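## Task

Remove the yellow sponge from the lowest drawer of the short, slim file cabinet that has three drawers, and set it inside the tote so no part sticks out past its walls. At the end, all drawers in the room must be completely closed, the tote must stand upright, and each cabinet must remain roughly where it began. The robot must not topple or finish leaning. Anything that stays in place only because the robot is holding it does not count.

## Robot and tools

Robot: a LeKiwi. It has a small three-omni-wheel base and one five-joint arm ending in a gripper. The shoulder sits 0.07 m ahead of the base centre and 0.21 m off the floor. The hand reaches at most 0.44 m from the shoulder. A loose object may occasionally get nudged by an outside force.

Frames: the base frame has its origin on the floor at the wheel centre, with x forward, y left and z up. hand_pose is reported in this frame and marks the tip of the fixed jaw, where the moving jaw closes. When all arm joints are zero, the hand's z axis faces forward, its x axis to the robot's right and its y axis downward. The moving jaw opens toward the hand's negative y. The odometry frame is the base frame as it was when the current task began. base_odometry counts wheel rotation only, so wheel slip shows up as travel. Heading is positive to the left, from -3.142 to 3.142.

execute_actions: argument "actions" is a list holding one action or none. An empty list moves nothing and just returns state and images. An action may contain "base", "joints", or both. Both start at once and may finish at different times.

"base" holds exactly one relative command, an offset from where the base last measured itself:
- {"translate_m": d}: drive straight d metres, forward positive, -1 to 1.
- {"sideways_m": d}: slide d metres, left positive, -1 to 1.
- {"rotate_rad": d}: turn in place d radians, left positive, -3.2 to 3.2.
The base moves at roughly 0.20 m/s and turns at roughly 1.0 rad/s.

"joints" is one dictionary for the single arm. It maps joint names to absolute target angles in radians. Ranges and done-tolerances are:
- shoulder_pan_rad: -1.919 to 1.919, ±0.02. 0 is straight ahead; positive swings right.
- shoulder_lift_rad: -1.745 to 1.745, ±0.1. 0 is the upper arm near vertical; positive tilts it forward.
- elbow_flex_rad: -1.69 to 1.58, ±0.07. 0 is the forearm horizontal when lift is 0; positive drops the hand.
- wrist_flex_rad: -1.658 to 1.658, ±0.03. 0 is in line with the forearm; positive aims the jaws down.
- wrist_roll_rad: -2.743 to 2.841, ±0.02. Positive is counter-clockwise viewed from the forearm.
- gripper_rad: 0 (closed) to 1.919, ±0.02.
Joint speeds top out between 1.3 and 2.2 rad/s. Each joint reading carries a fixed bias of up to 2 degrees, so hand_pose may be about 26 mm off. A joint or the base left out of an action may keep driving toward its earlier target without showing it in the status. An unknown key or an out-of-range number rejects the whole call, and nothing moves. No action runs longer than 15 s.

"cameras" selects images: cam_front, cam_wrist or all. Omitted, null or ["all"] returns both; [] returns none. The "pictures" line lists the order of the returned images.

Jaw tip gap: 0.04 m at gripper_rad 0.5, 0.08 m at 1.0, and 0.11 m fully open. To grasp, close to slightly less than the object's width rather than to 0. Closing to 0 can weaken the gripper. After closing, "off_target" means the jaws met something, while "done" may mean they closed on empty air. Once they have met an object, send a target 0.2 rad below the reading to hold it firmly.

Result lines: base_status and joint_status describe how the last accepted action ended.
- "done": reached target. For the base this only means the wheels turned enough, slip included.
- "off_target": settled elsewhere and may still be pushing.
- "time_out": the target is dropped and the part holds where it stopped. (The robot never reports "contact_stop"; it keeps pushing after hitting things.)
- "joint command not followed" (often with a "cause:" line): a safety check held back the arm targets, though a gripper target still runs. Named joints show "not_followed" and may be retried on later actions. Respond by sending fresh targets for all five arm joints.
- on_its_own: motion that was not commanded.
If a joint is blocked for 2 s in total while its target is about 0.3 rad or more past its reading, it silently falls to 20% force. Restore it by commanding 0.1 rad back from its reading, away from the obstacle. For the gripper this means opening, which releases the object.

Motor heat: holding loads warms motors, even between calls. A MOTOR HOT line appears from 55 °C. At 70 °C an OVER-TEMPERATURE FAULT stops the arm and the overheated joints go limp until they cool. Affected keys read "limit_stop_at_motor_heat"; resend their targets. The base still completes its command.

wait: "seconds" 0 to 10. It commands nothing and returns the same state and images as an empty action.

zoom_image: "camera" is cam_front or cam_wrist. "region" is [x0, y0, x1, y1] in pixels of that camera's latest full image, origin at the top left, at most 504 by 504. cam_front images are 644x476; cam_wrist images are 476x644.

finished_scene: "scene" is the current scene's number. It is final and reports success, then presents the next task. Call it only once everything is settled and the robot is not holding anything in place. Between calls the robot keeps holding its last command. If a result reports a stop, the remaining calls of that reply are skipped.

Cautions: the robot tips forward easily. At rest it holds 0.15 kg at hand x = 0.25 m, but only 0.03 kg at 0.43 m. With shoulder_lift_rad at 1 or more it holds only 0.04 kg at 0.25 m, and nothing at 0.3 m or beyond. Pulling hard, pressing down on floor or furniture, or lifting under a shelf can tip it. Carry loads with the hand tucked in and avoid big sweeping arm moves. Avoid drops, slips, slammed drawers, hard hits, and shoving cabinets out of place.

Each tool is called after ">>>" as a command line: name --argument value for each argument, lists and objects as JSON in quotes; but a table of rows of numbers goes row by row, as --pt "numbers of a row", without its own name.

## Session

>>> execute_actions --actions '[]'

Scene clock: 0.00 s.
base_odometry: x=+0.000 y=+0.000 heading=+0.000 (m, m, rad; odometry frame)
base_status: not commanded
joint_positions: shoulder_pan_rad=+0.087 shoulder_lift_rad=-1.464 elbow_flex_rad=-0.207 wrist_flex_rad=+1.403 wrist_roll_rad=-1.492 gripper_rad=+1.920
joint_status: not commanded
hand_pose: x=+0.1253 y=+0.0027 z=+0.4244 quat_wxyz=(+0.794, +0.017, +0.606, -0.046) (m; base frame)
pictures: cam_front, cam_wrist
Images, in order (width x height): cam_front 644x476, cam_wrist 476x644.

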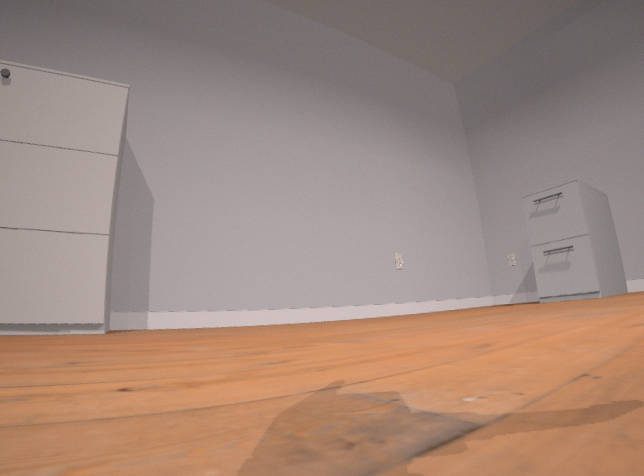

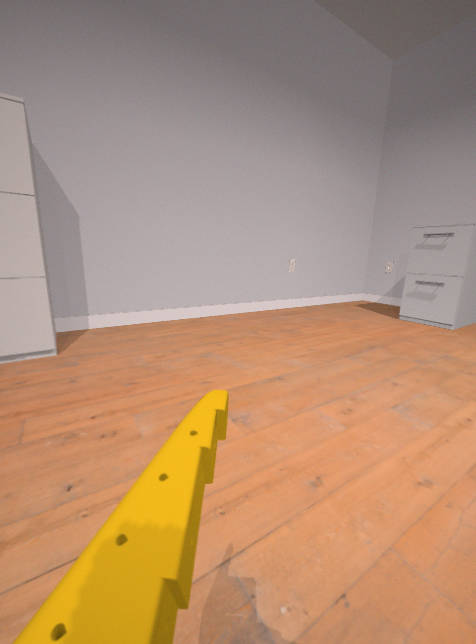

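Look around.

>>> execute_actions --actions '[{"base":{"rotate_rad":1.2}}]'

>>> execute_actions --actions '[{"base":{"rotate_rad":1.4}}]'

>>> execute_actions --actions '[{"base":{"rotate_rad":1.4}}]'

>>> execute_actions --actions '[{"base":{"rotate_rad":1.4}}]'

Scene clock: 4.70 s.
base_odometry: x=+0.000 y=+0.000 heading=+1.196 (m, m, rad; odometry frame)
base_status: done
joint_positions: shoulder_pan_rad=+0.087 shoulder_lift_rad=-1.464 elbow_flex_rad=-0.207 wrist_flex_rad=+1.403 wrist_roll_rad=-1.492 gripper_rad=+1.920
joint_status: not commanded
hand_pose: x=+0.1253 y=+0.0027 z=+0.4244 quat_wxyz=(+0.794, +0.017, +0.606, -0.046) (m; base frame)
pictures: cam_front, cam_wrist
Images, in order (width x height): cam_front 644x476, cam_wrist 476x644.

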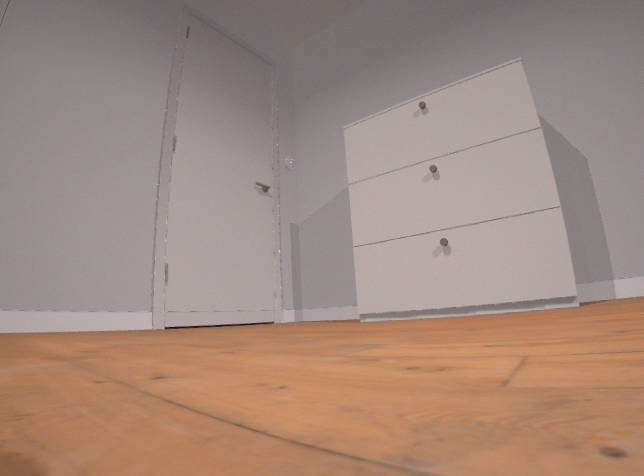

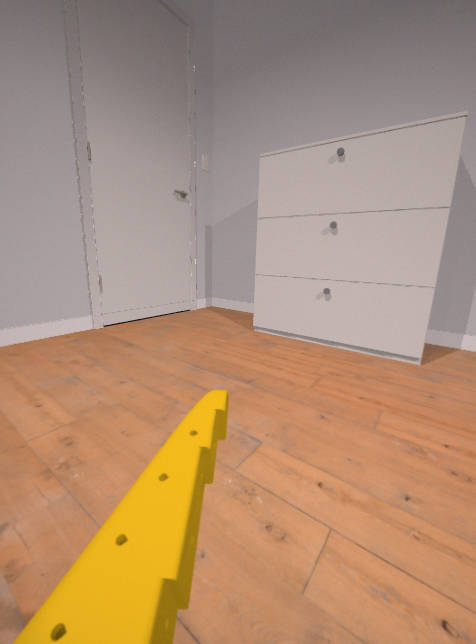

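Scene clock: 7.07 s.
base_odometry: x=+0.000 y=+0.000 heading=+2.593 (m, m, rad; odometry frame)
base_status: done
joint_positions: shoulder_pan_rad=+0.087 shoulder_lift_rad=-1.464 elbow_flex_rad=-0.207 wrist_flex_rad=+1.403 wrist_roll_rad=-1.492 gripper_rad=+1.920
joint_status: not commanded
hand_pose: x=+0.1253 y=+0.0027 z=+0.4244 quat_wxyz=(+0.794, +0.017, +0.606, -0.046) (m; base frame)
pictures: cam_front, cam_wrist
Images, in order (width x height): cam_front 644x476, cam_wrist 476x644.

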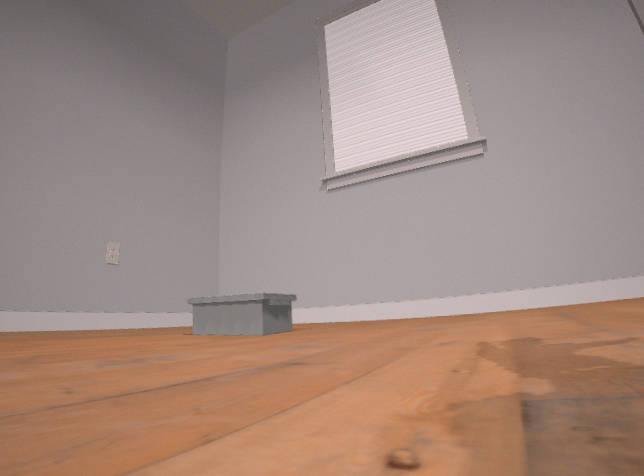

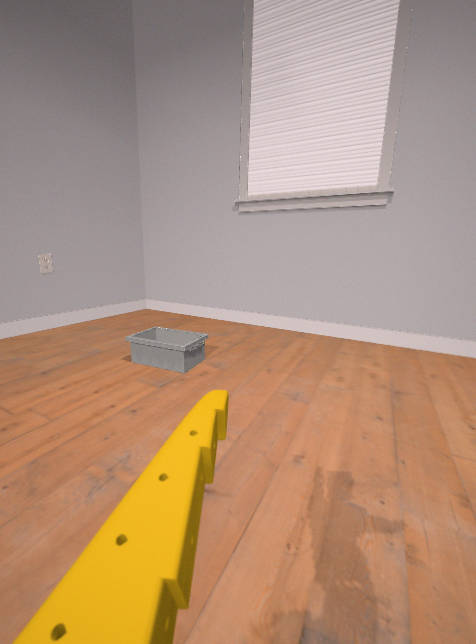

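Scene clock: 9.43 s.
base_odometry: x=+0.000 y=+0.000 heading=-2.295 (m, m, rad; odometry frame)
base_status: done
joint_positions: shoulder_pan_rad=+0.087 shoulder_lift_rad=-1.464 elbow_flex_rad=-0.207 wrist_flex_rad=+1.403 wrist_roll_rad=-1.492 gripper_rad=+1.920
joint_status: not commanded
hand_pose: x=+0.1253 y=+0.0027 z=+0.4244 quat_wxyz=(+0.794, +0.017, +0.606, -0.046) (m; base frame)
pictures: cam_front, cam_wrist
Images, in order (width x height): cam_front 644x476, cam_wrist 476x644.

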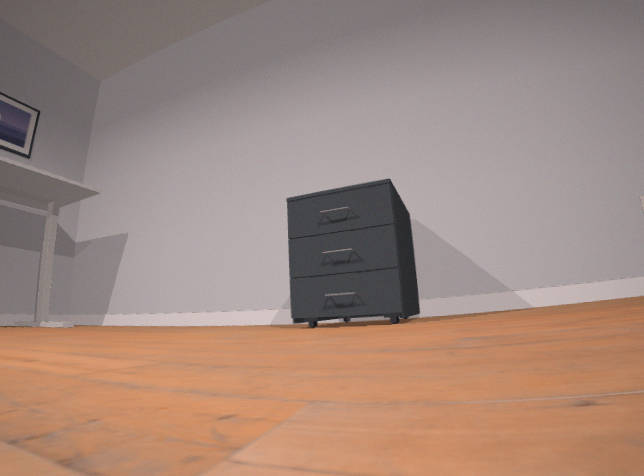

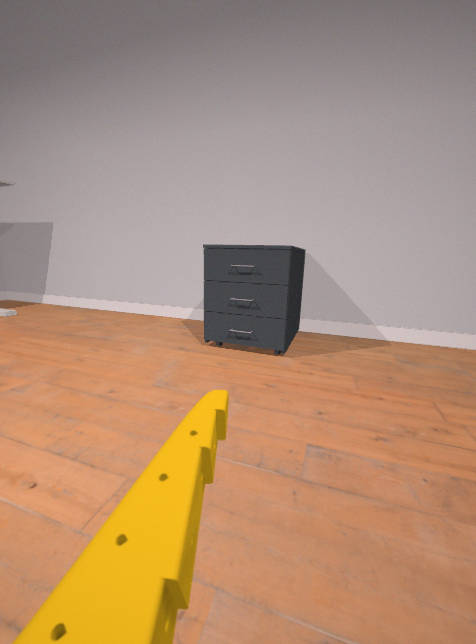

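Scene clock: 11.80 s.
base_odometry: x=+0.000 y=+0.000 heading=-0.898 (m, m, rad; odometry frame)
base_status: done
joint_positions: shoulder_pan_rad=+0.087 shoulder_lift_rad=-1.464 elbow_flex_rad=-0.207 wrist_flex_rad=+1.403 wrist_roll_rad=-1.492 gripper_rad=+1.920
joint_status: not commanded
hand_pose: x=+0.1253 y=+0.0027 z=+0.4244 quat_wxyz=(+0.794, +0.017, +0.606, -0.046) (m; base frame)
pictures: cam_front, cam_wrist
Images, in order (width x height): cam_front 644x476, cam_wrist 476x644.

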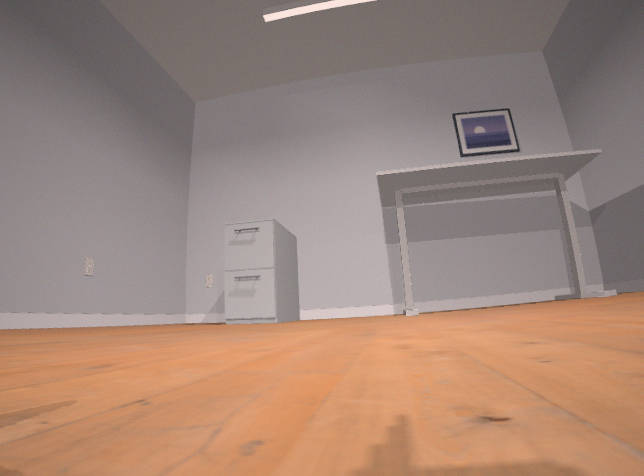

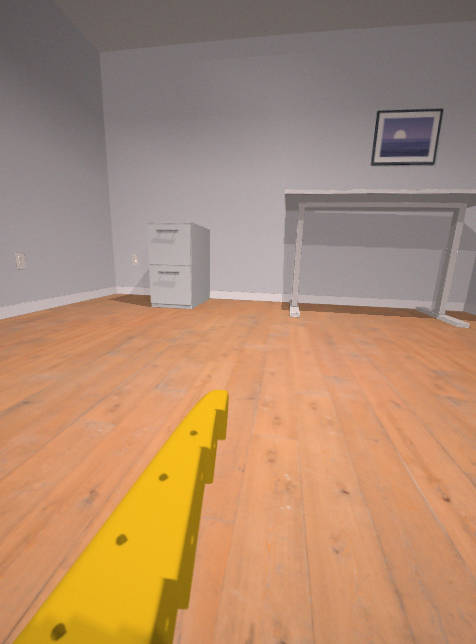

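>>> execute_actions --actions '[{"base":{"rotate_rad":-1.8}}]' --cameras '[]'

>>> execute_actions --actions '[{"base":{"sideways_m":0.6}}]' --cameras '[]'

>>> execute_actions --actions '[{"base":{"translate_m":0.6}}]'

Scene clock: 20.63 s.
base_odometry: x=+0.000 y=+0.000 heading=-2.695 (m, m, rad; odometry frame)
base_status: done
joint_positions: shoulder_pan_rad=+0.087 shoulder_lift_rad=-1.464 elbow_flex_rad=-0.207 wrist_flex_rad=+1.403 wrist_roll_rad=-1.492 gripper_rad=+1.920
joint_status: not commanded
hand_pose: x=+0.1253 y=+0.0027 z=+0.4244 quat_wxyz=(+0.794, +0.017, +0.606, -0.046) (m; base frame)
pictures: none
No camera images: the call's "cameras" was empty. Leave "cameras" out to get every camera's image.

Scene clock: 24.60 s.
base_odometry: x=+0.258 y=-0.541 heading=-2.696 (m, m, rad; odometry frame)
base_status: done
joint_positions: shoulder_pan_rad=+0.087 shoulder_lift_rad=-1.464 elbow_flex_rad=-0.207 wrist_flex_rad=+1.403 wrist_roll_rad=-1.492 gripper_rad=+1.920
joint_status: not commanded
hand_pose: x=+0.1253 y=+0.0027 z=+0.4244 quat_wxyz=(+0.794, +0.017, +0.606, -0.046) (m; base frame)
pictures: none
No camera images: the call's "cameras" was empty. Leave "cameras" out to get every camera's image.

Scene clock: 28.57 s.
base_odometry: x=-0.283 y=-0.799 heading=-2.696 (m, m, rad; odometry frame)
base_status: done
joint_positions: shoulder_pan_rad=+0.087 shoulder_lift_rad=-1.464 elbow_flex_rad=-0.207 wrist_flex_rad=+1.403 wrist_roll_rad=-1.492 gripper_rad=+1.920
joint_status: not commanded
hand_pose: x=+0.1253 y=+0.0027 z=+0.4244 quat_wxyz=(+0.794, +0.017, +0.606, -0.046) (m; base frame)
pictures: cam_front, cam_wrist
Images, in order (width x height): cam_front 644x476, cam_wrist 476x644.

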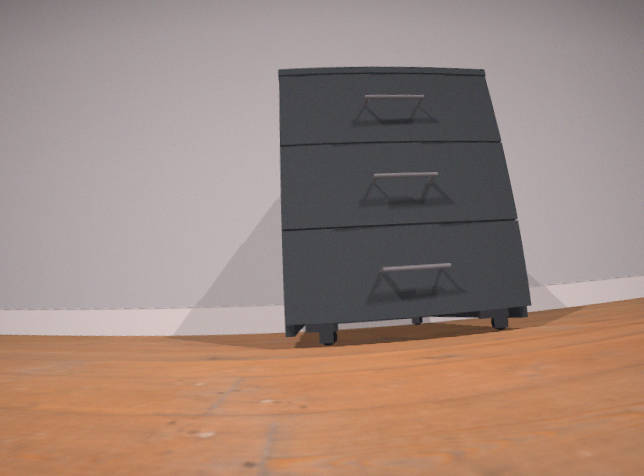

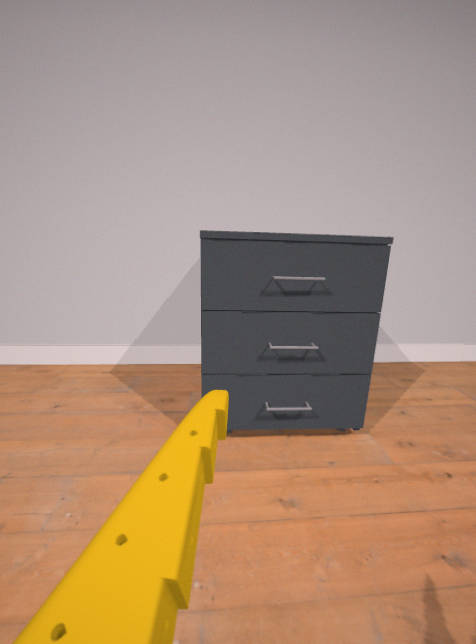

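>>> execute_actions --actions '[{"base":{"sideways_m":-0.2},"joints":{"shoulder_pan_rad":0,"shoulder_lift_rad":0.3,"elbow_flex_rad":0.6,"wrist_flex_rad":-0.4,"wrist_roll_rad":0,"gripper_rad":1.0}}]' --cameras '[]'

>>> execute_actions --actions '[{"base":{"translate_m":0.2}}]'

Scene clock: 36.00 s.
base_odometry: x=-0.369 y=-0.619 heading=-2.695 (m, m, rad; odometry frame)
base_status: done
joint_positions: shoulder_pan_rad=+0.010 shoulder_lift_rad=+0.309 elbow_flex_rad=+0.605 wrist_flex_rad=-0.387 wrist_roll_rad=-0.007 gripper_rad=+1.010
joint_status: all done
hand_pose: x=+0.3795 y=-0.0032 z=+0.1163 quat_wxyz=(+0.360, -0.592, +0.633, -0.344) (m; base frame)
pictures: none
No camera images: the call's "cameras" was empty. Leave "cameras" out to get every camera's image.

Scene clock: 37.97 s.
base_odometry: x=-0.549 y=-0.706 heading=-2.695 (m, m, rad; odometry frame)
base_status: done
joint_positions: shoulder_pan_rad=+0.009 shoulder_lift_rad=+0.309 elbow_flex_rad=+0.605 wrist_flex_rad=-0.387 wrist_roll_rad=-0.007 gripper_rad=+1.010
joint_status: not commanded
hand_pose: x=+0.3795 y=-0.0027 z=+0.1163 quat_wxyz=(+0.361, -0.593, +0.633, -0.344) (m; base frame)
pictures: cam_front, cam_wrist
Images, in order (width x height): cam_front 644x476, cam_wrist 476x644.

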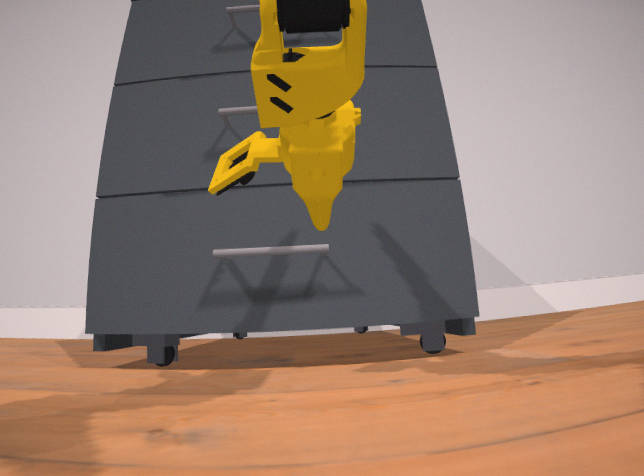

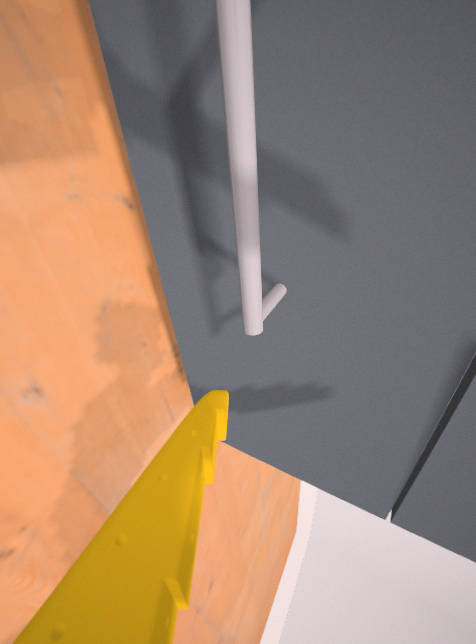

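>>> execute_actions --actions '[{"base":{"sideways_m":0.07}}]' --cameras '[]'

>>> execute_actions --actions '[{"base":{"translate_m":0.04}}]'

Scene clock: 42.60 s.
base_odometry: x=-0.519 y=-0.768 heading=-2.696 (m, m, rad; odometry frame)
base_status: done
joint_positions: shoulder_pan_rad=+0.009 shoulder_lift_rad=+0.309 elbow_flex_rad=+0.605 wrist_flex_rad=-0.387 wrist_roll_rad=-0.007 gripper_rad=+1.010
joint_status: not commanded
hand_pose: x=+0.3795 y=-0.0027 z=+0.1163 quat_wxyz=(+0.361, -0.593, +0.633, -0.344) (m; base frame)
pictures: none
No camera images: the call's "cameras" was empty. Leave "cameras" out to get every camera's image.

Scene clock: 43.63 s.
base_odometry: x=-0.555 y=-0.785 heading=-2.696 (m, m, rad; odometry frame)
base_status: done
joint_positions: shoulder_pan_rad=+0.009 shoulder_lift_rad=+0.309 elbow_flex_rad=+0.605 wrist_flex_rad=-0.387 wrist_roll_rad=-0.007 gripper_rad=+1.010
joint_status: not commanded
hand_pose: x=+0.3795 y=-0.0027 z=+0.1163 quat_wxyz=(+0.361, -0.593, +0.633, -0.344) (m; base frame)
pictures: cam_front, cam_wrist
Images, in order (width x height): cam_front 644x476, cam_wrist 476x644.

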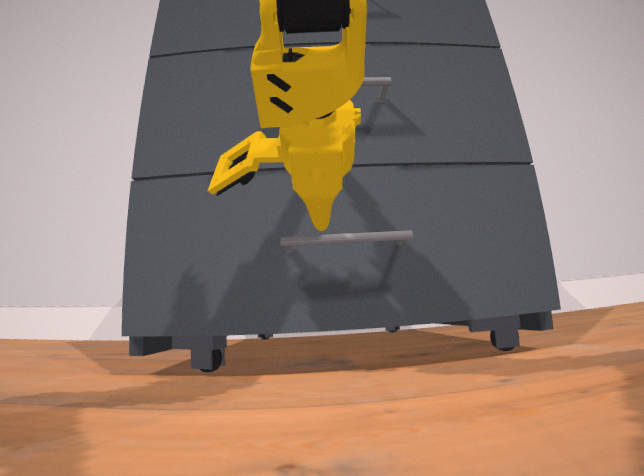

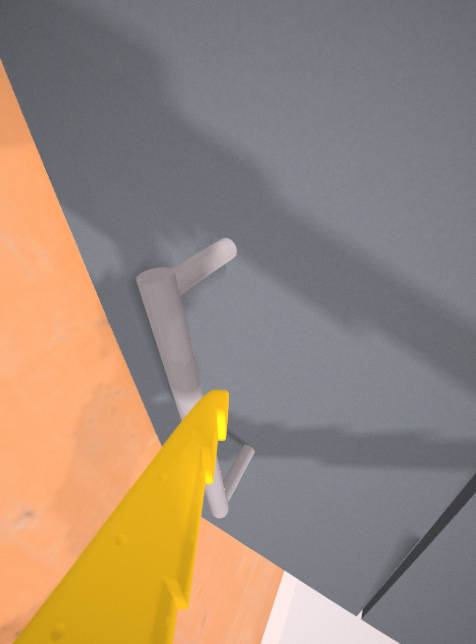

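>>> execute_actions --actions '[{"base":{"translate_m":-0.05}}]' --cameras '[]'

>>> execute_actions --actions '[{"joints":{"shoulder_lift_rad":0.45,"wrist_flex_rad":-0.55}}]' --cameras '[]'

>>> execute_actions --actions '[{"base":{"translate_m":0.04}}]'

Scene clock: 48.27 s.
base_odometry: x=-0.510 y=-0.764 heading=-2.696 (m, m, rad; odometry frame)
base_status: done
joint_positions: shoulder_pan_rad=+0.009 shoulder_lift_rad=+0.309 elbow_flex_rad=+0.605 wrist_flex_rad=-0.387 wrist_roll_rad=-0.007 gripper_rad=+1.010
joint_status: not commanded
hand_pose: x=+0.3795 y=-0.0027 z=+0.1163 quat_wxyz=(+0.361, -0.593, +0.633, -0.344) (m; base frame)
pictures: none
No camera images: the call's "cameras" was empty. Leave "cameras" out to get every camera's image.

Scene clock: 49.03 s.
base_odometry: x=-0.510 y=-0.764 heading=-2.696 (m, m, rad; odometry frame)
base_status: not commanded
joint_positions: shoulder_pan_rad=+0.009 shoulder_lift_rad=+0.460 elbow_flex_rad=+0.605 wrist_flex_rad=-0.536 wrist_roll_rad=-0.007 gripper_rad=+1.010
joint_status: all done
hand_pose: x=+0.3770 y=-0.0027 z=+0.0941 quat_wxyz=(+0.360, -0.593, +0.633, -0.344) (m; base frame)
pictures: none
No camera images: the call's "cameras" was empty. Leave "cameras" out to get every camera's image.

Scene clock: 50.07 s.
base_odometry: x=-0.546 y=-0.781 heading=-2.696 (m, m, rad; odometry frame)
base_status: done
joint_positions: shoulder_pan_rad=+0.009 shoulder_lift_rad=+0.460 elbow_flex_rad=+0.605 wrist_flex_rad=-0.536 wrist_roll_rad=-0.007 gripper_rad=+1.010
joint_status: not commanded
hand_pose: x=+0.3770 y=-0.0027 z=+0.0941 quat_wxyz=(+0.360, -0.593, +0.633, -0.344) (m; base frame)
pictures: cam_front, cam_wrist
Images, in order (width x height): cam_front 644x476, cam_wrist 476x644.

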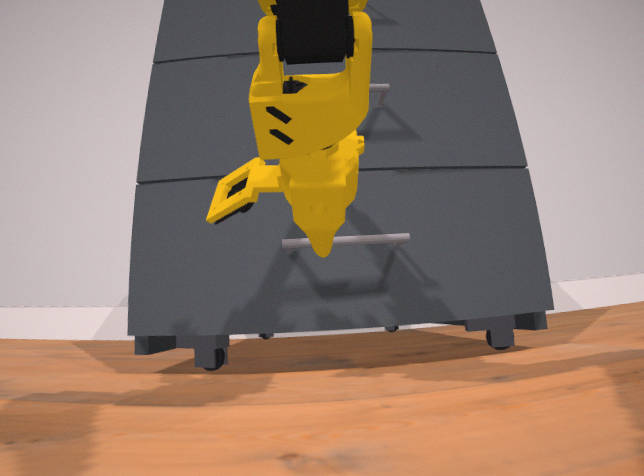

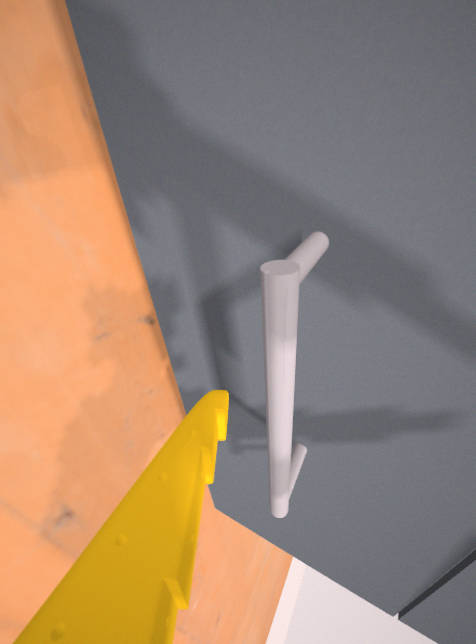

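Now the bar is between the jaws. Advance and close.

>>> execute_actions --actions '[{"base":{"translate_m":0.03}}]' --cameras '[]'

>>> execute_actions --actions '[{"joints":{"gripper_rad":0.05}}]'

Scene clock: 52.70 s.
base_odometry: x=-0.572 y=-0.793 heading=-2.695 (m, m, rad; odometry frame)
base_status: done
joint_positions: shoulder_pan_rad=+0.001 shoulder_lift_rad=+0.461 elbow_flex_rad=+0.619 wrist_flex_rad=-0.546 wrist_roll_rad=-0.004 gripper_rad=+1.010
joint_status: not commanded
hand_pose: x=+0.3749 y=-0.0004 z=+0.0923 quat_wxyz=(+0.359, -0.597, +0.631, -0.341) (m; base frame)
pictures: none
No camera images: the call's "cameras" was empty. Leave "cameras" out to get every camera's image.

Scene clock: 53.87 s.
base_odometry: x=-0.572 y=-0.794 heading=-2.696 (m, m, rad; odometry frame)
base_status: not commanded
joint_positions: shoulder_pan_rad=+0.001 shoulder_lift_rad=+0.461 elbow_flex_rad=+0.603 wrist_flex_rad=-0.548 wrist_roll_rad=-0.004 gripper_rad=+0.067
joint_status: all done
hand_pose: x=+0.3782 y=-0.0004 z=+0.0956 quat_wxyz=(+0.365, -0.594, +0.627, -0.346) (m; base frame)
pictures: cam_front, cam_wrist
Images, in order (width x height): cam_front 644x476, cam_wrist 476x644.

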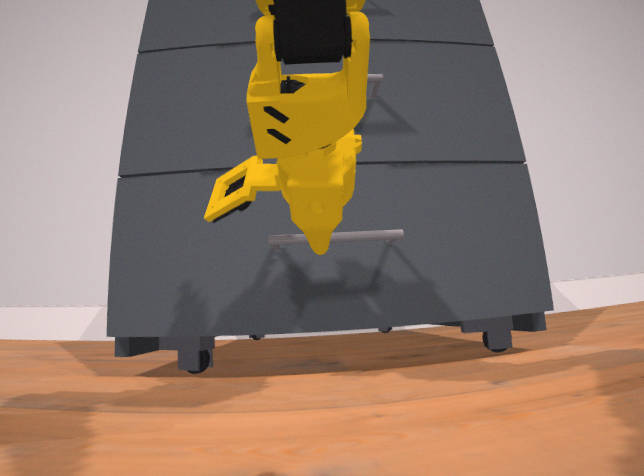

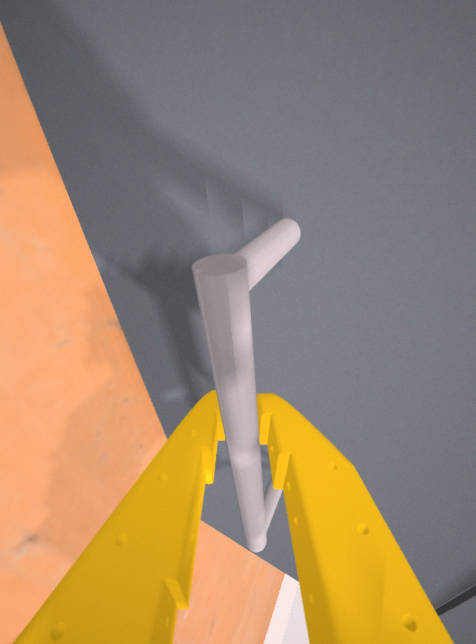

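>>> execute_actions --actions '[{"joints":{"gripper_rad":0.0},"base":{"translate_m":-0.25}}]'

Scene clock: 57.57 s.
base_odometry: x=-0.347 y=-0.686 heading=-2.698 (m, m, rad; odometry frame)
base_status: done
joint_positions: shoulder_pan_rad=+0.007 shoulder_lift_rad=+0.464 elbow_flex_rad=+0.603 wrist_flex_rad=-0.550 wrist_roll_rad=-0.001 gripper_rad=+0.013
joint_status: all done
hand_pose: x=+0.3780 y=-0.0023 z=+0.0949 quat_wxyz=(+0.363, -0.594, +0.629, -0.348) (m; base frame)
pictures: cam_front, cam_wrist
Images, in order (width x height): cam_front 644x476, cam_wrist 476x644.

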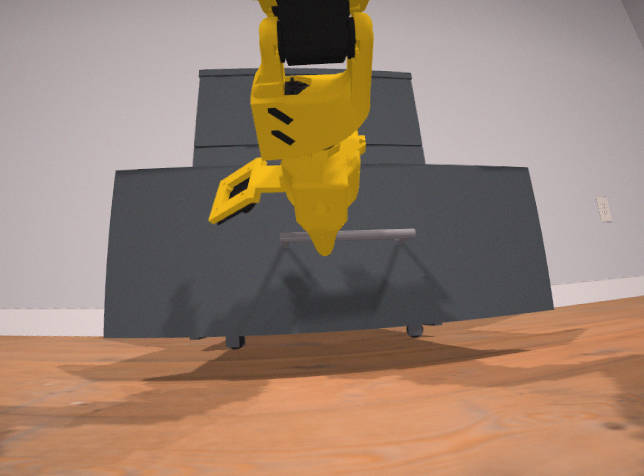

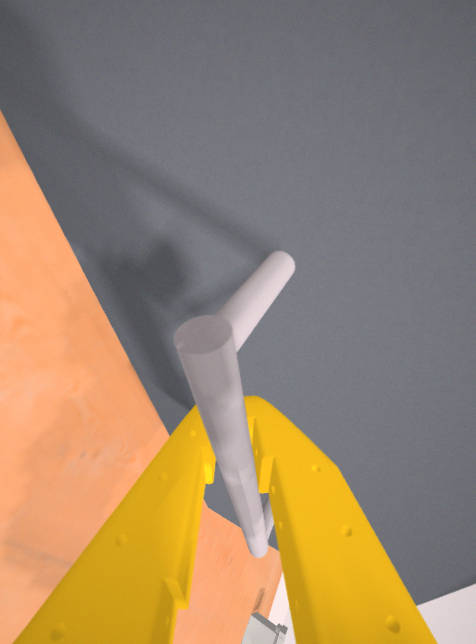

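>>> execute_actions --actions '[{"base":{"translate_m":-0.05}}]' --cameras '[]'

>>> execute_actions --actions '[{"joints":{"gripper_rad":1.0}}]' --cameras '[]'

>>> execute_actions --actions '[{"base":{"translate_m":-0.06}}]' --cameras '[]'

>>> execute_actions --actions '[{"joints":{"shoulder_lift_rad":-0.1,"elbow_flex_rad":-0.3,"wrist_flex_rad":1.3,"wrist_roll_rad":-1.5}}]' --cameras '[]'

>>> execute_actions --actions '[{"base":{"translate_m":0.2}}]'

Scene clock: 61.73 s.
base_odometry: x=-0.303 y=-0.665 heading=-2.700 (m, m, rad; odometry frame)
base_status: done
joint_positions: shoulder_pan_rad=+0.007 shoulder_lift_rad=+0.466 elbow_flex_rad=+0.606 wrist_flex_rad=-0.550 wrist_roll_rad=-0.001 gripper_rad=+0.017
joint_status: not commanded
hand_pose: x=+0.3772 y=-0.0023 z=+0.0939 quat_wxyz=(+0.361, -0.594, +0.629, -0.346) (m; base frame)
pictures: none
No camera images: the call's "cameras" was empty. Leave "cameras" out to get every camera's image.

Scene clock: 62.77 s.
base_odometry: x=-0.302 y=-0.665 heading=-2.699 (m, m, rad; odometry frame)
base_status: not commanded
joint_positions: shoulder_pan_rad=+0.007 shoulder_lift_rad=+0.478 elbow_flex_rad=+0.622 wrist_flex_rad=-0.546 wrist_roll_rad=-0.001 gripper_rad=+0.988
joint_status: all done
hand_pose: x=+0.3723 y=-0.0023 z=+0.0870 quat_wxyz=(+0.352, -0.600, +0.635, -0.337) (m; base frame)
pictures: none
No camera images: the call's "cameras" was empty. Leave "cameras" out to get every camera's image.

Scene clock: 63.97 s.
base_odometry: x=-0.249 y=-0.639 heading=-2.699 (m, m, rad; odometry frame)
base_status: done
joint_positions: shoulder_pan_rad=+0.007 shoulder_lift_rad=+0.478 elbow_flex_rad=+0.622 wrist_flex_rad=-0.546 wrist_roll_rad=-0.001 gripper_rad=+0.990
joint_status: not commanded
hand_pose: x=+0.3723 y=-0.0023 z=+0.0870 quat_wxyz=(+0.352, -0.600, +0.635, -0.337) (m; base frame)
pictures: none
No camera images: the call's "cameras" was empty. Leave "cameras" out to get every camera's image.

Scene clock: 65.83 s.
base_odometry: x=-0.249 y=-0.639 heading=-2.699 (m, m, rad; odometry frame)
base_status: not commanded
joint_positions: shoulder_pan_rad=+0.007 shoulder_lift_rad=-0.062 elbow_flex_rad=-0.266 wrist_flex_rad=+1.297 wrist_roll_rad=-1.494 gripper_rad=+0.990
joint_status: all done
hand_pose: x=+0.3349 y=+0.0057 z=+0.2388 quat_wxyz=(+0.296, -0.010, +0.955, -0.005) (m; base frame)
pictures: none
No camera images: the call's "cameras" was empty. Leave "cameras" out to get every camera's image.

Scene clock: 67.80 s.
base_odometry: x=-0.429 y=-0.725 heading=-2.699 (m, m, rad; odometry frame)
base_status: done
joint_positions: shoulder_pan_rad=+0.007 shoulder_lift_rad=-0.062 elbow_flex_rad=-0.266 wrist_flex_rad=+1.297 wrist_roll_rad=-1.494 gripper_rad=+0.990
joint_status: not commanded
hand_pose: x=+0.3349 y=+0.0057 z=+0.2388 quat_wxyz=(+0.296, -0.010, +0.955, -0.005) (m; base frame)
pictures: cam_front, cam_wrist
Images, in order (width x height): cam_front 644x476, cam_wrist 476x644.

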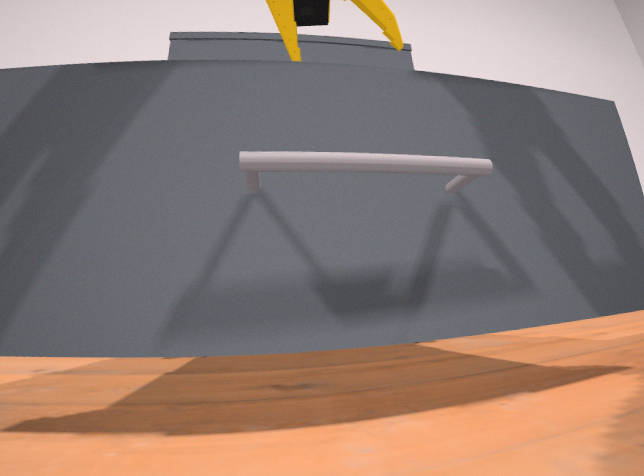

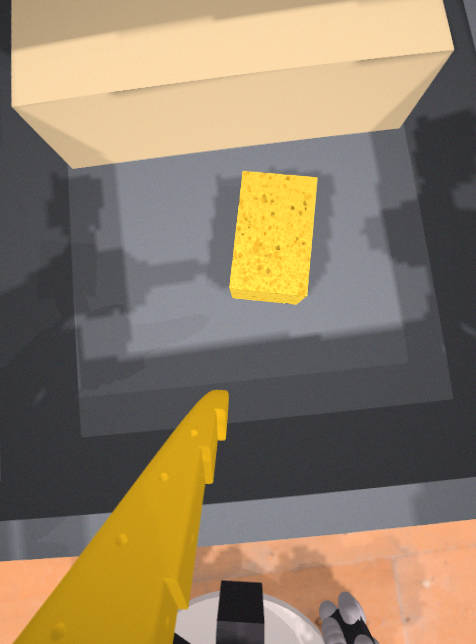

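>>> execute_actions --actions '[{"base":{"translate_m":0.03},"joints":{"shoulder_lift_rad":0.6,"elbow_flex_rad":-0.7,"wrist_flex_rad":1.25}}]'

Scene clock: 73.87 s.
base_odometry: x=-0.456 y=-0.737 heading=-2.699 (m, m, rad; odometry frame)
base_status: done
joint_positions: shoulder_pan_rad=+0.007 shoulder_lift_rad=+0.621 elbow_flex_rad=-0.670 wrist_flex_rad=+1.259 wrist_roll_rad=-1.494 gripper_rad=+0.990
joint_status: all done
hand_pose: x=+0.3764 y=+0.0054 z=+0.1456 quat_wxyz=(+0.179, -0.010, +0.984, -0.003) (m; base frame)
pictures: cam_front, cam_wrist
Images, in order (width x height): cam_front 644x476, cam_wrist 476x644.

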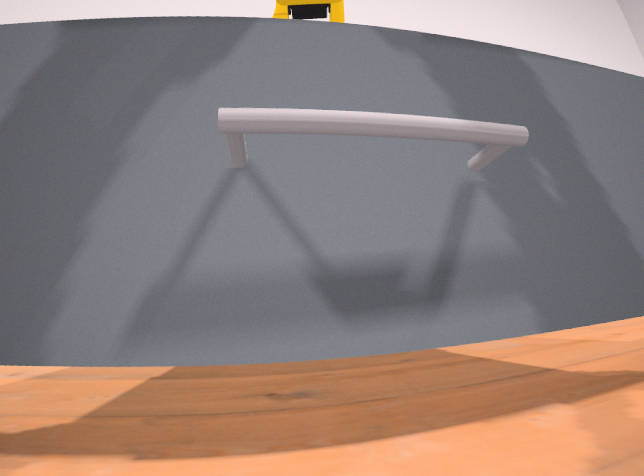

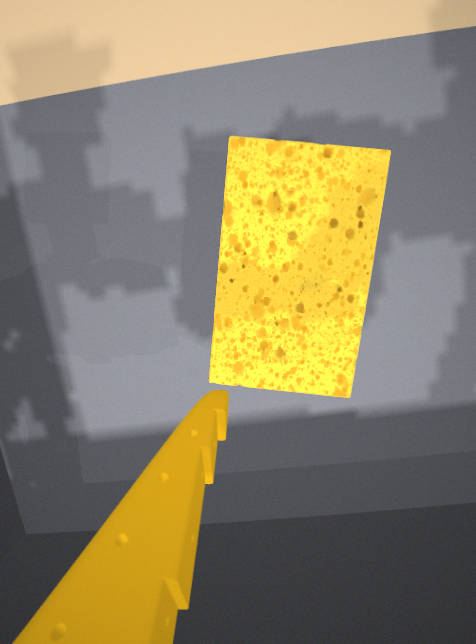

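>>> execute_actions --actions '[{"joints":{"shoulder_pan_rad":-0.05,"shoulder_lift_rad":0.9,"elbow_flex_rad":-0.85,"wrist_flex_rad":1.15,"gripper_rad":1.2}}]'

Scene clock: 77.07 s.
base_odometry: x=-0.456 y=-0.737 heading=-2.699 (m, m, rad; odometry frame)
base_status: not commanded
joint_positions: shoulder_pan_rad=-0.040 shoulder_lift_rad=+0.923 elbow_flex_rad=-0.819 wrist_flex_rad=+1.161 wrist_roll_rad=-1.494 gripper_rad=+1.190
joint_status: all done
hand_pose: x=+0.3861 y=+0.0206 z=+0.0924 quat_wxyz=(+0.152, -0.034, +0.988, +0.001) (m; base frame)
pictures: cam_front, cam_wrist
Images, in order (width x height): cam_front 644x476, cam_wrist 476x644.

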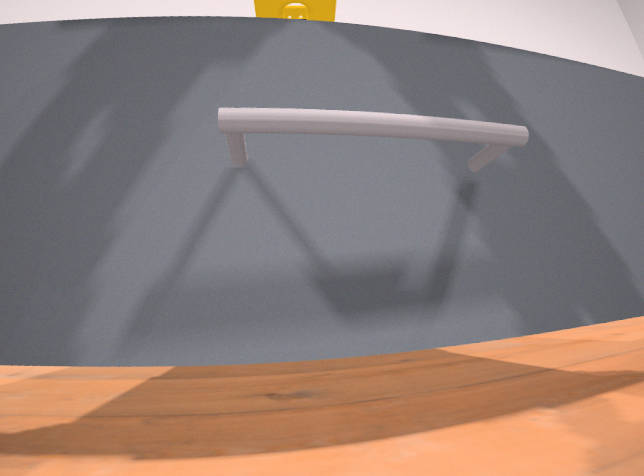

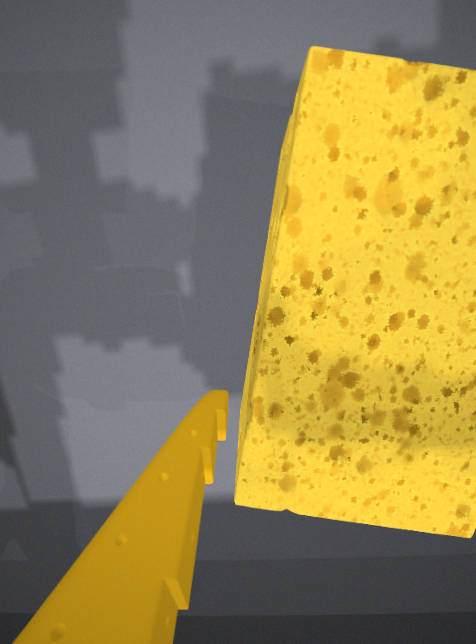

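Tip is alongside. Tilt slightly forward and close.

>>> execute_actions --actions '[{"joints":{"wrist_flex_rad":1.07,"shoulder_lift_rad":0.95}}]' --cameras '[]'

>>> execute_actions --actions '[{"joints":{"gripper_rad":0.6}}]'

Scene clock: 79.27 s.
base_odometry: x=-0.456 y=-0.737 heading=-2.699 (m, m, rad; odometry frame)
base_status: not commanded
joint_positions: shoulder_pan_rad=-0.040 shoulder_lift_rad=+0.972 elbow_flex_rad=-0.820 wrist_flex_rad=+1.080 wrist_roll_rad=-1.494 gripper_rad=+1.190
joint_status: all done
hand_pose: x=+0.3927 y=+0.0208 z=+0.0824 quat_wxyz=(+0.169, -0.034, +0.985, +0.001) (m; base frame)
pictures: none
No camera images: the call's "cameras" was empty. Leave "cameras" out to get every camera's image.

Scene clock: 80.10 s.
base_odometry: x=-0.456 y=-0.737 heading=-2.699 (m, m, rad; odometry frame)
base_status: not commanded
joint_positions: shoulder_pan_rad=-0.040 shoulder_lift_rad=+0.972 elbow_flex_rad=-0.826 wrist_flex_rad=+1.078 wrist_roll_rad=-1.494 gripper_rad=+0.759
joint_status: gripper_rad off_target (ended at +0.759, target +0.600)
hand_pose: x=+0.3940 y=+0.0209 z=+0.0836 quat_wxyz=(+0.173, -0.034, +0.984, +0.001) (m; base frame)
pictures: cam_front, cam_wrist
Images, in order (width x height): cam_front 644x476, cam_wrist 476x644.

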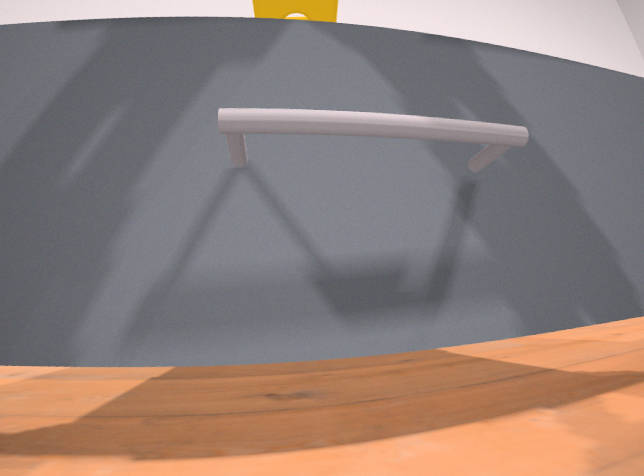

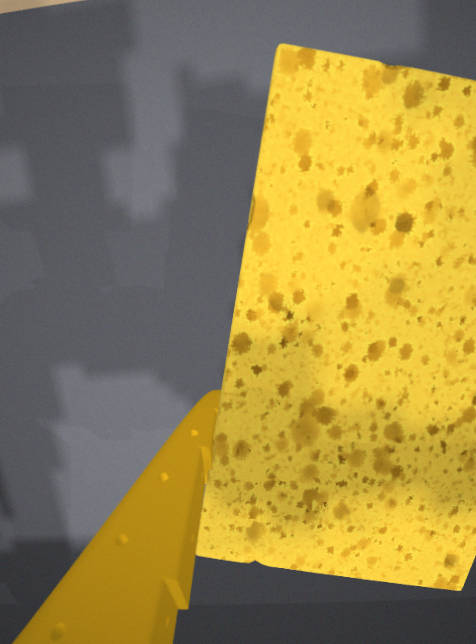

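Gripped. Lift, back off, then close the drawer by retracting the arm and pushing later.

>>> execute_actions --actions '[{"joints":{"gripper_rad":0.56,"shoulder_lift_rad":0.0,"elbow_flex_rad":-0.5,"wrist_flex_rad":1.3}}]' --cameras '[]'

>>> execute_actions --actions '[{"base":{"translate_m":-0.22}}]' --cameras '[]'

>>> execute_actions --actions '[{"joints":{"shoulder_pan_rad":0,"shoulder_lift_rad":0.3,"elbow_flex_rad":0.6,"wrist_flex_rad":-0.2}}]'

Scene clock: 84.13 s.
base_odometry: x=-0.456 y=-0.737 heading=-2.699 (m, m, rad; odometry frame)
base_status: not commanded
joint_positions: shoulder_pan_rad=-0.040 shoulder_lift_rad=+0.047 elbow_flex_rad=-0.493 wrist_flex_rad=+1.299 wrist_roll_rad=-1.494 gripper_rad=+0.747
joint_status: gripper_rad off_target (ended at +0.747, target +0.560); the others done
hand_pose: x=+0.3549 y=+0.0193 z=+0.2618 quat_wxyz=(+0.351, -0.032, +0.936, +0.002) (m; base frame)
pictures: none
No camera images: the call's "cameras" was empty. Leave "cameras" out to get every camera's image.

Scene clock: 86.20 s.
base_odometry: x=-0.257 y=-0.643 heading=-2.699 (m, m, rad; odometry frame)
base_status: done
joint_positions: shoulder_pan_rad=-0.042 shoulder_lift_rad=+0.047 elbow_flex_rad=-0.493 wrist_flex_rad=+1.299 wrist_roll_rad=-1.494 gripper_rad=+0.747
joint_status: not commanded
hand_pose: x=+0.3548 y=+0.0197 z=+0.2618 quat_wxyz=(+0.351, -0.033, +0.936, +0.002) (m; base frame)
pictures: none
No camera images: the call's "cameras" was empty. Leave "cameras" out to get every camera's image.

Scene clock: 87.97 s.
base_odometry: x=-0.257 y=-0.643 heading=-2.699 (m, m, rad; odometry frame)
base_status: not commanded
joint_positions: shoulder_pan_rad=-0.006 shoulder_lift_rad=+0.334 elbow_flex_rad=+0.628 wrist_flex_rad=-0.171 wrist_roll_rad=-1.495 gripper_rad=+0.741
joint_status: wrist_flex_rad off_target (ended at -0.170, target -0.200); the others done
hand_pose: x=+0.3546 y=+0.0096 z=+0.0839 quat_wxyz=(+0.380, -0.015, +0.925, -0.004) (m; base frame)
pictures: cam_front, cam_wrist
Images, in order (width x height): cam_front 644x476, cam_wrist 476x644.

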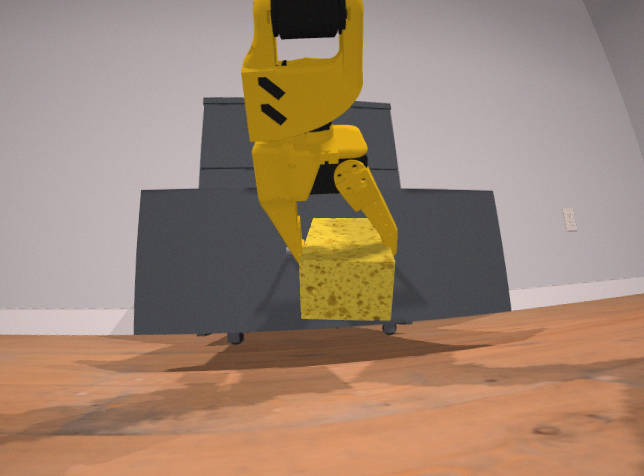

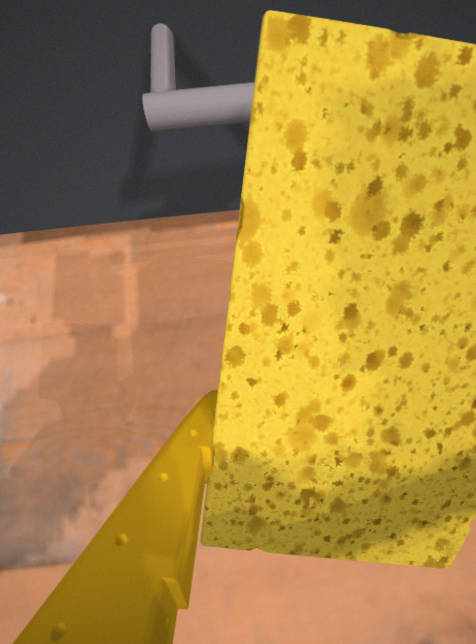

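>>> execute_actions --actions '[{"base":{"rotate_rad":-1.16},"joints":{"shoulder_lift_rad":0.0,"elbow_flex_rad":-0.3,"wrist_flex_rad":1.3}}]' --cameras '[]'

>>> execute_actions --actions '[{"base":{"translate_m":0.8}}]'

Scene clock: 93.27 s.
base_odometry: x=-0.257 y=-0.643 heading=+2.428 (m, m, rad; odometry frame)
base_status: done
joint_positions: shoulder_pan_rad=-0.006 shoulder_lift_rad=+0.046 elbow_flex_rad=-0.266 wrist_flex_rad=+1.297 wrist_roll_rad=-1.495 gripper_rad=+0.570
joint_status: all done
on_its_own: gripper_rad moved -0.171 to your old target +0.560
hand_pose: x=+0.3367 y=+0.0095 z=+0.2132 quat_wxyz=(+0.245, -0.016, +0.969, -0.002) (m; base frame)
pictures: none
No camera images: the call's "cameras" was empty. Leave "cameras" out to get every camera's image.

Scene clock: 98.23 s.
base_odometry: x=-0.861 y=-0.120 heading=+2.428 (m, m, rad; odometry frame)
base_status: done
joint_positions: shoulder_pan_rad=-0.006 shoulder_lift_rad=+0.046 elbow_flex_rad=-0.266 wrist_flex_rad=+1.299 wrist_roll_rad=-1.495 gripper_rad=+0.570
joint_status: not commanded
hand_pose: x=+0.3365 y=+0.0095 z=+0.2130 quat_wxyz=(+0.244, -0.016, +0.970, -0.002) (m; base frame)
pictures: cam_front, cam_wrist
Images, in order (width x height): cam_front 644x476, cam_wrist 476x644.

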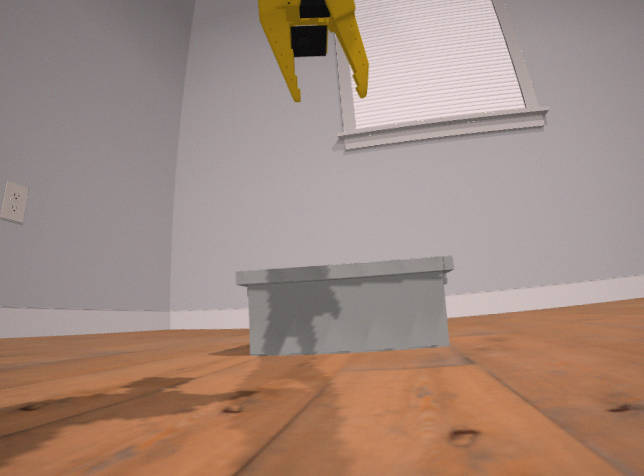

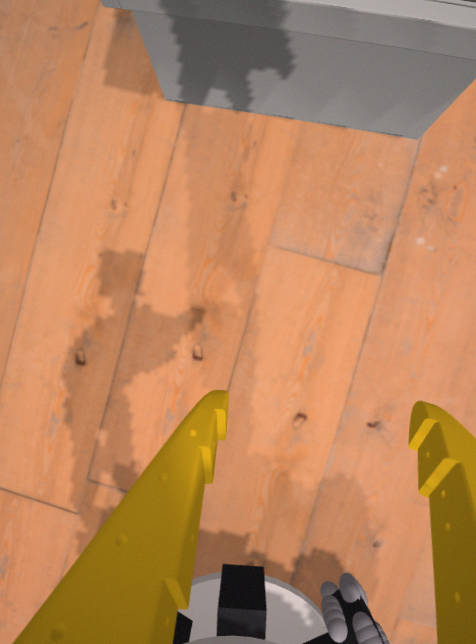

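>>> execute_actions --actions '[{"base":{"rotate_rad":3.14},"joints":{"gripper_rad":1.2}}]'

Scene clock: 104.03 s.
base_odometry: x=-0.862 y=-0.120 heading=-0.719 (m, m, rad; odometry frame)
base_status: done
joint_positions: shoulder_pan_rad=-0.005 shoulder_lift_rad=+0.043 elbow_flex_rad=-0.269 wrist_flex_rad=+1.299 wrist_roll_rad=-1.495 gripper_rad=+1.190
joint_status: all done
hand_pose: x=+0.3368 y=+0.0090 z=+0.2144 quat_wxyz=(+0.247, -0.015, +0.969, -0.003) (m; base frame)
pictures: cam_front, cam_wrist
Images, in order (width x height): cam_front 644x476, cam_wrist 476x644.

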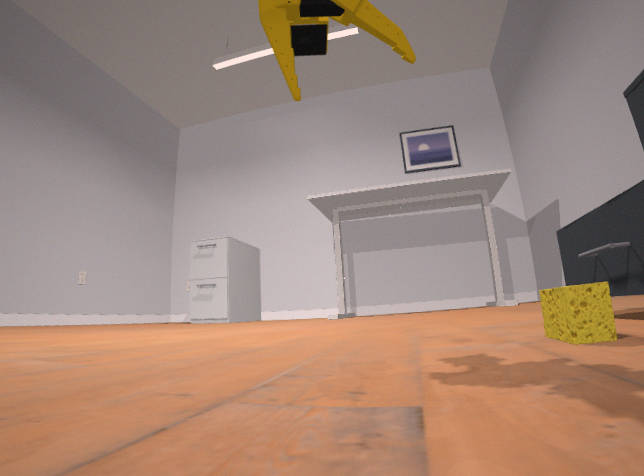

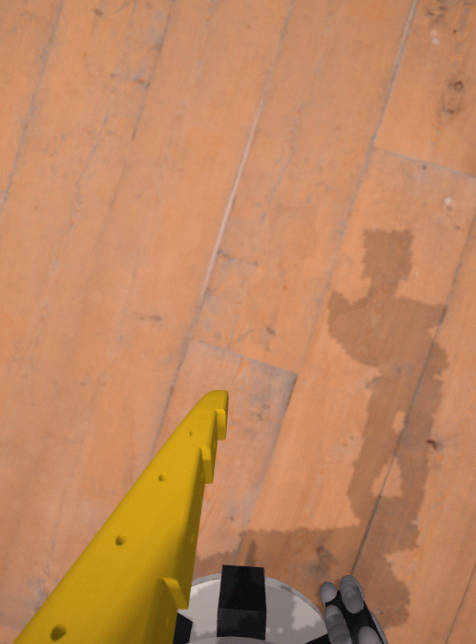

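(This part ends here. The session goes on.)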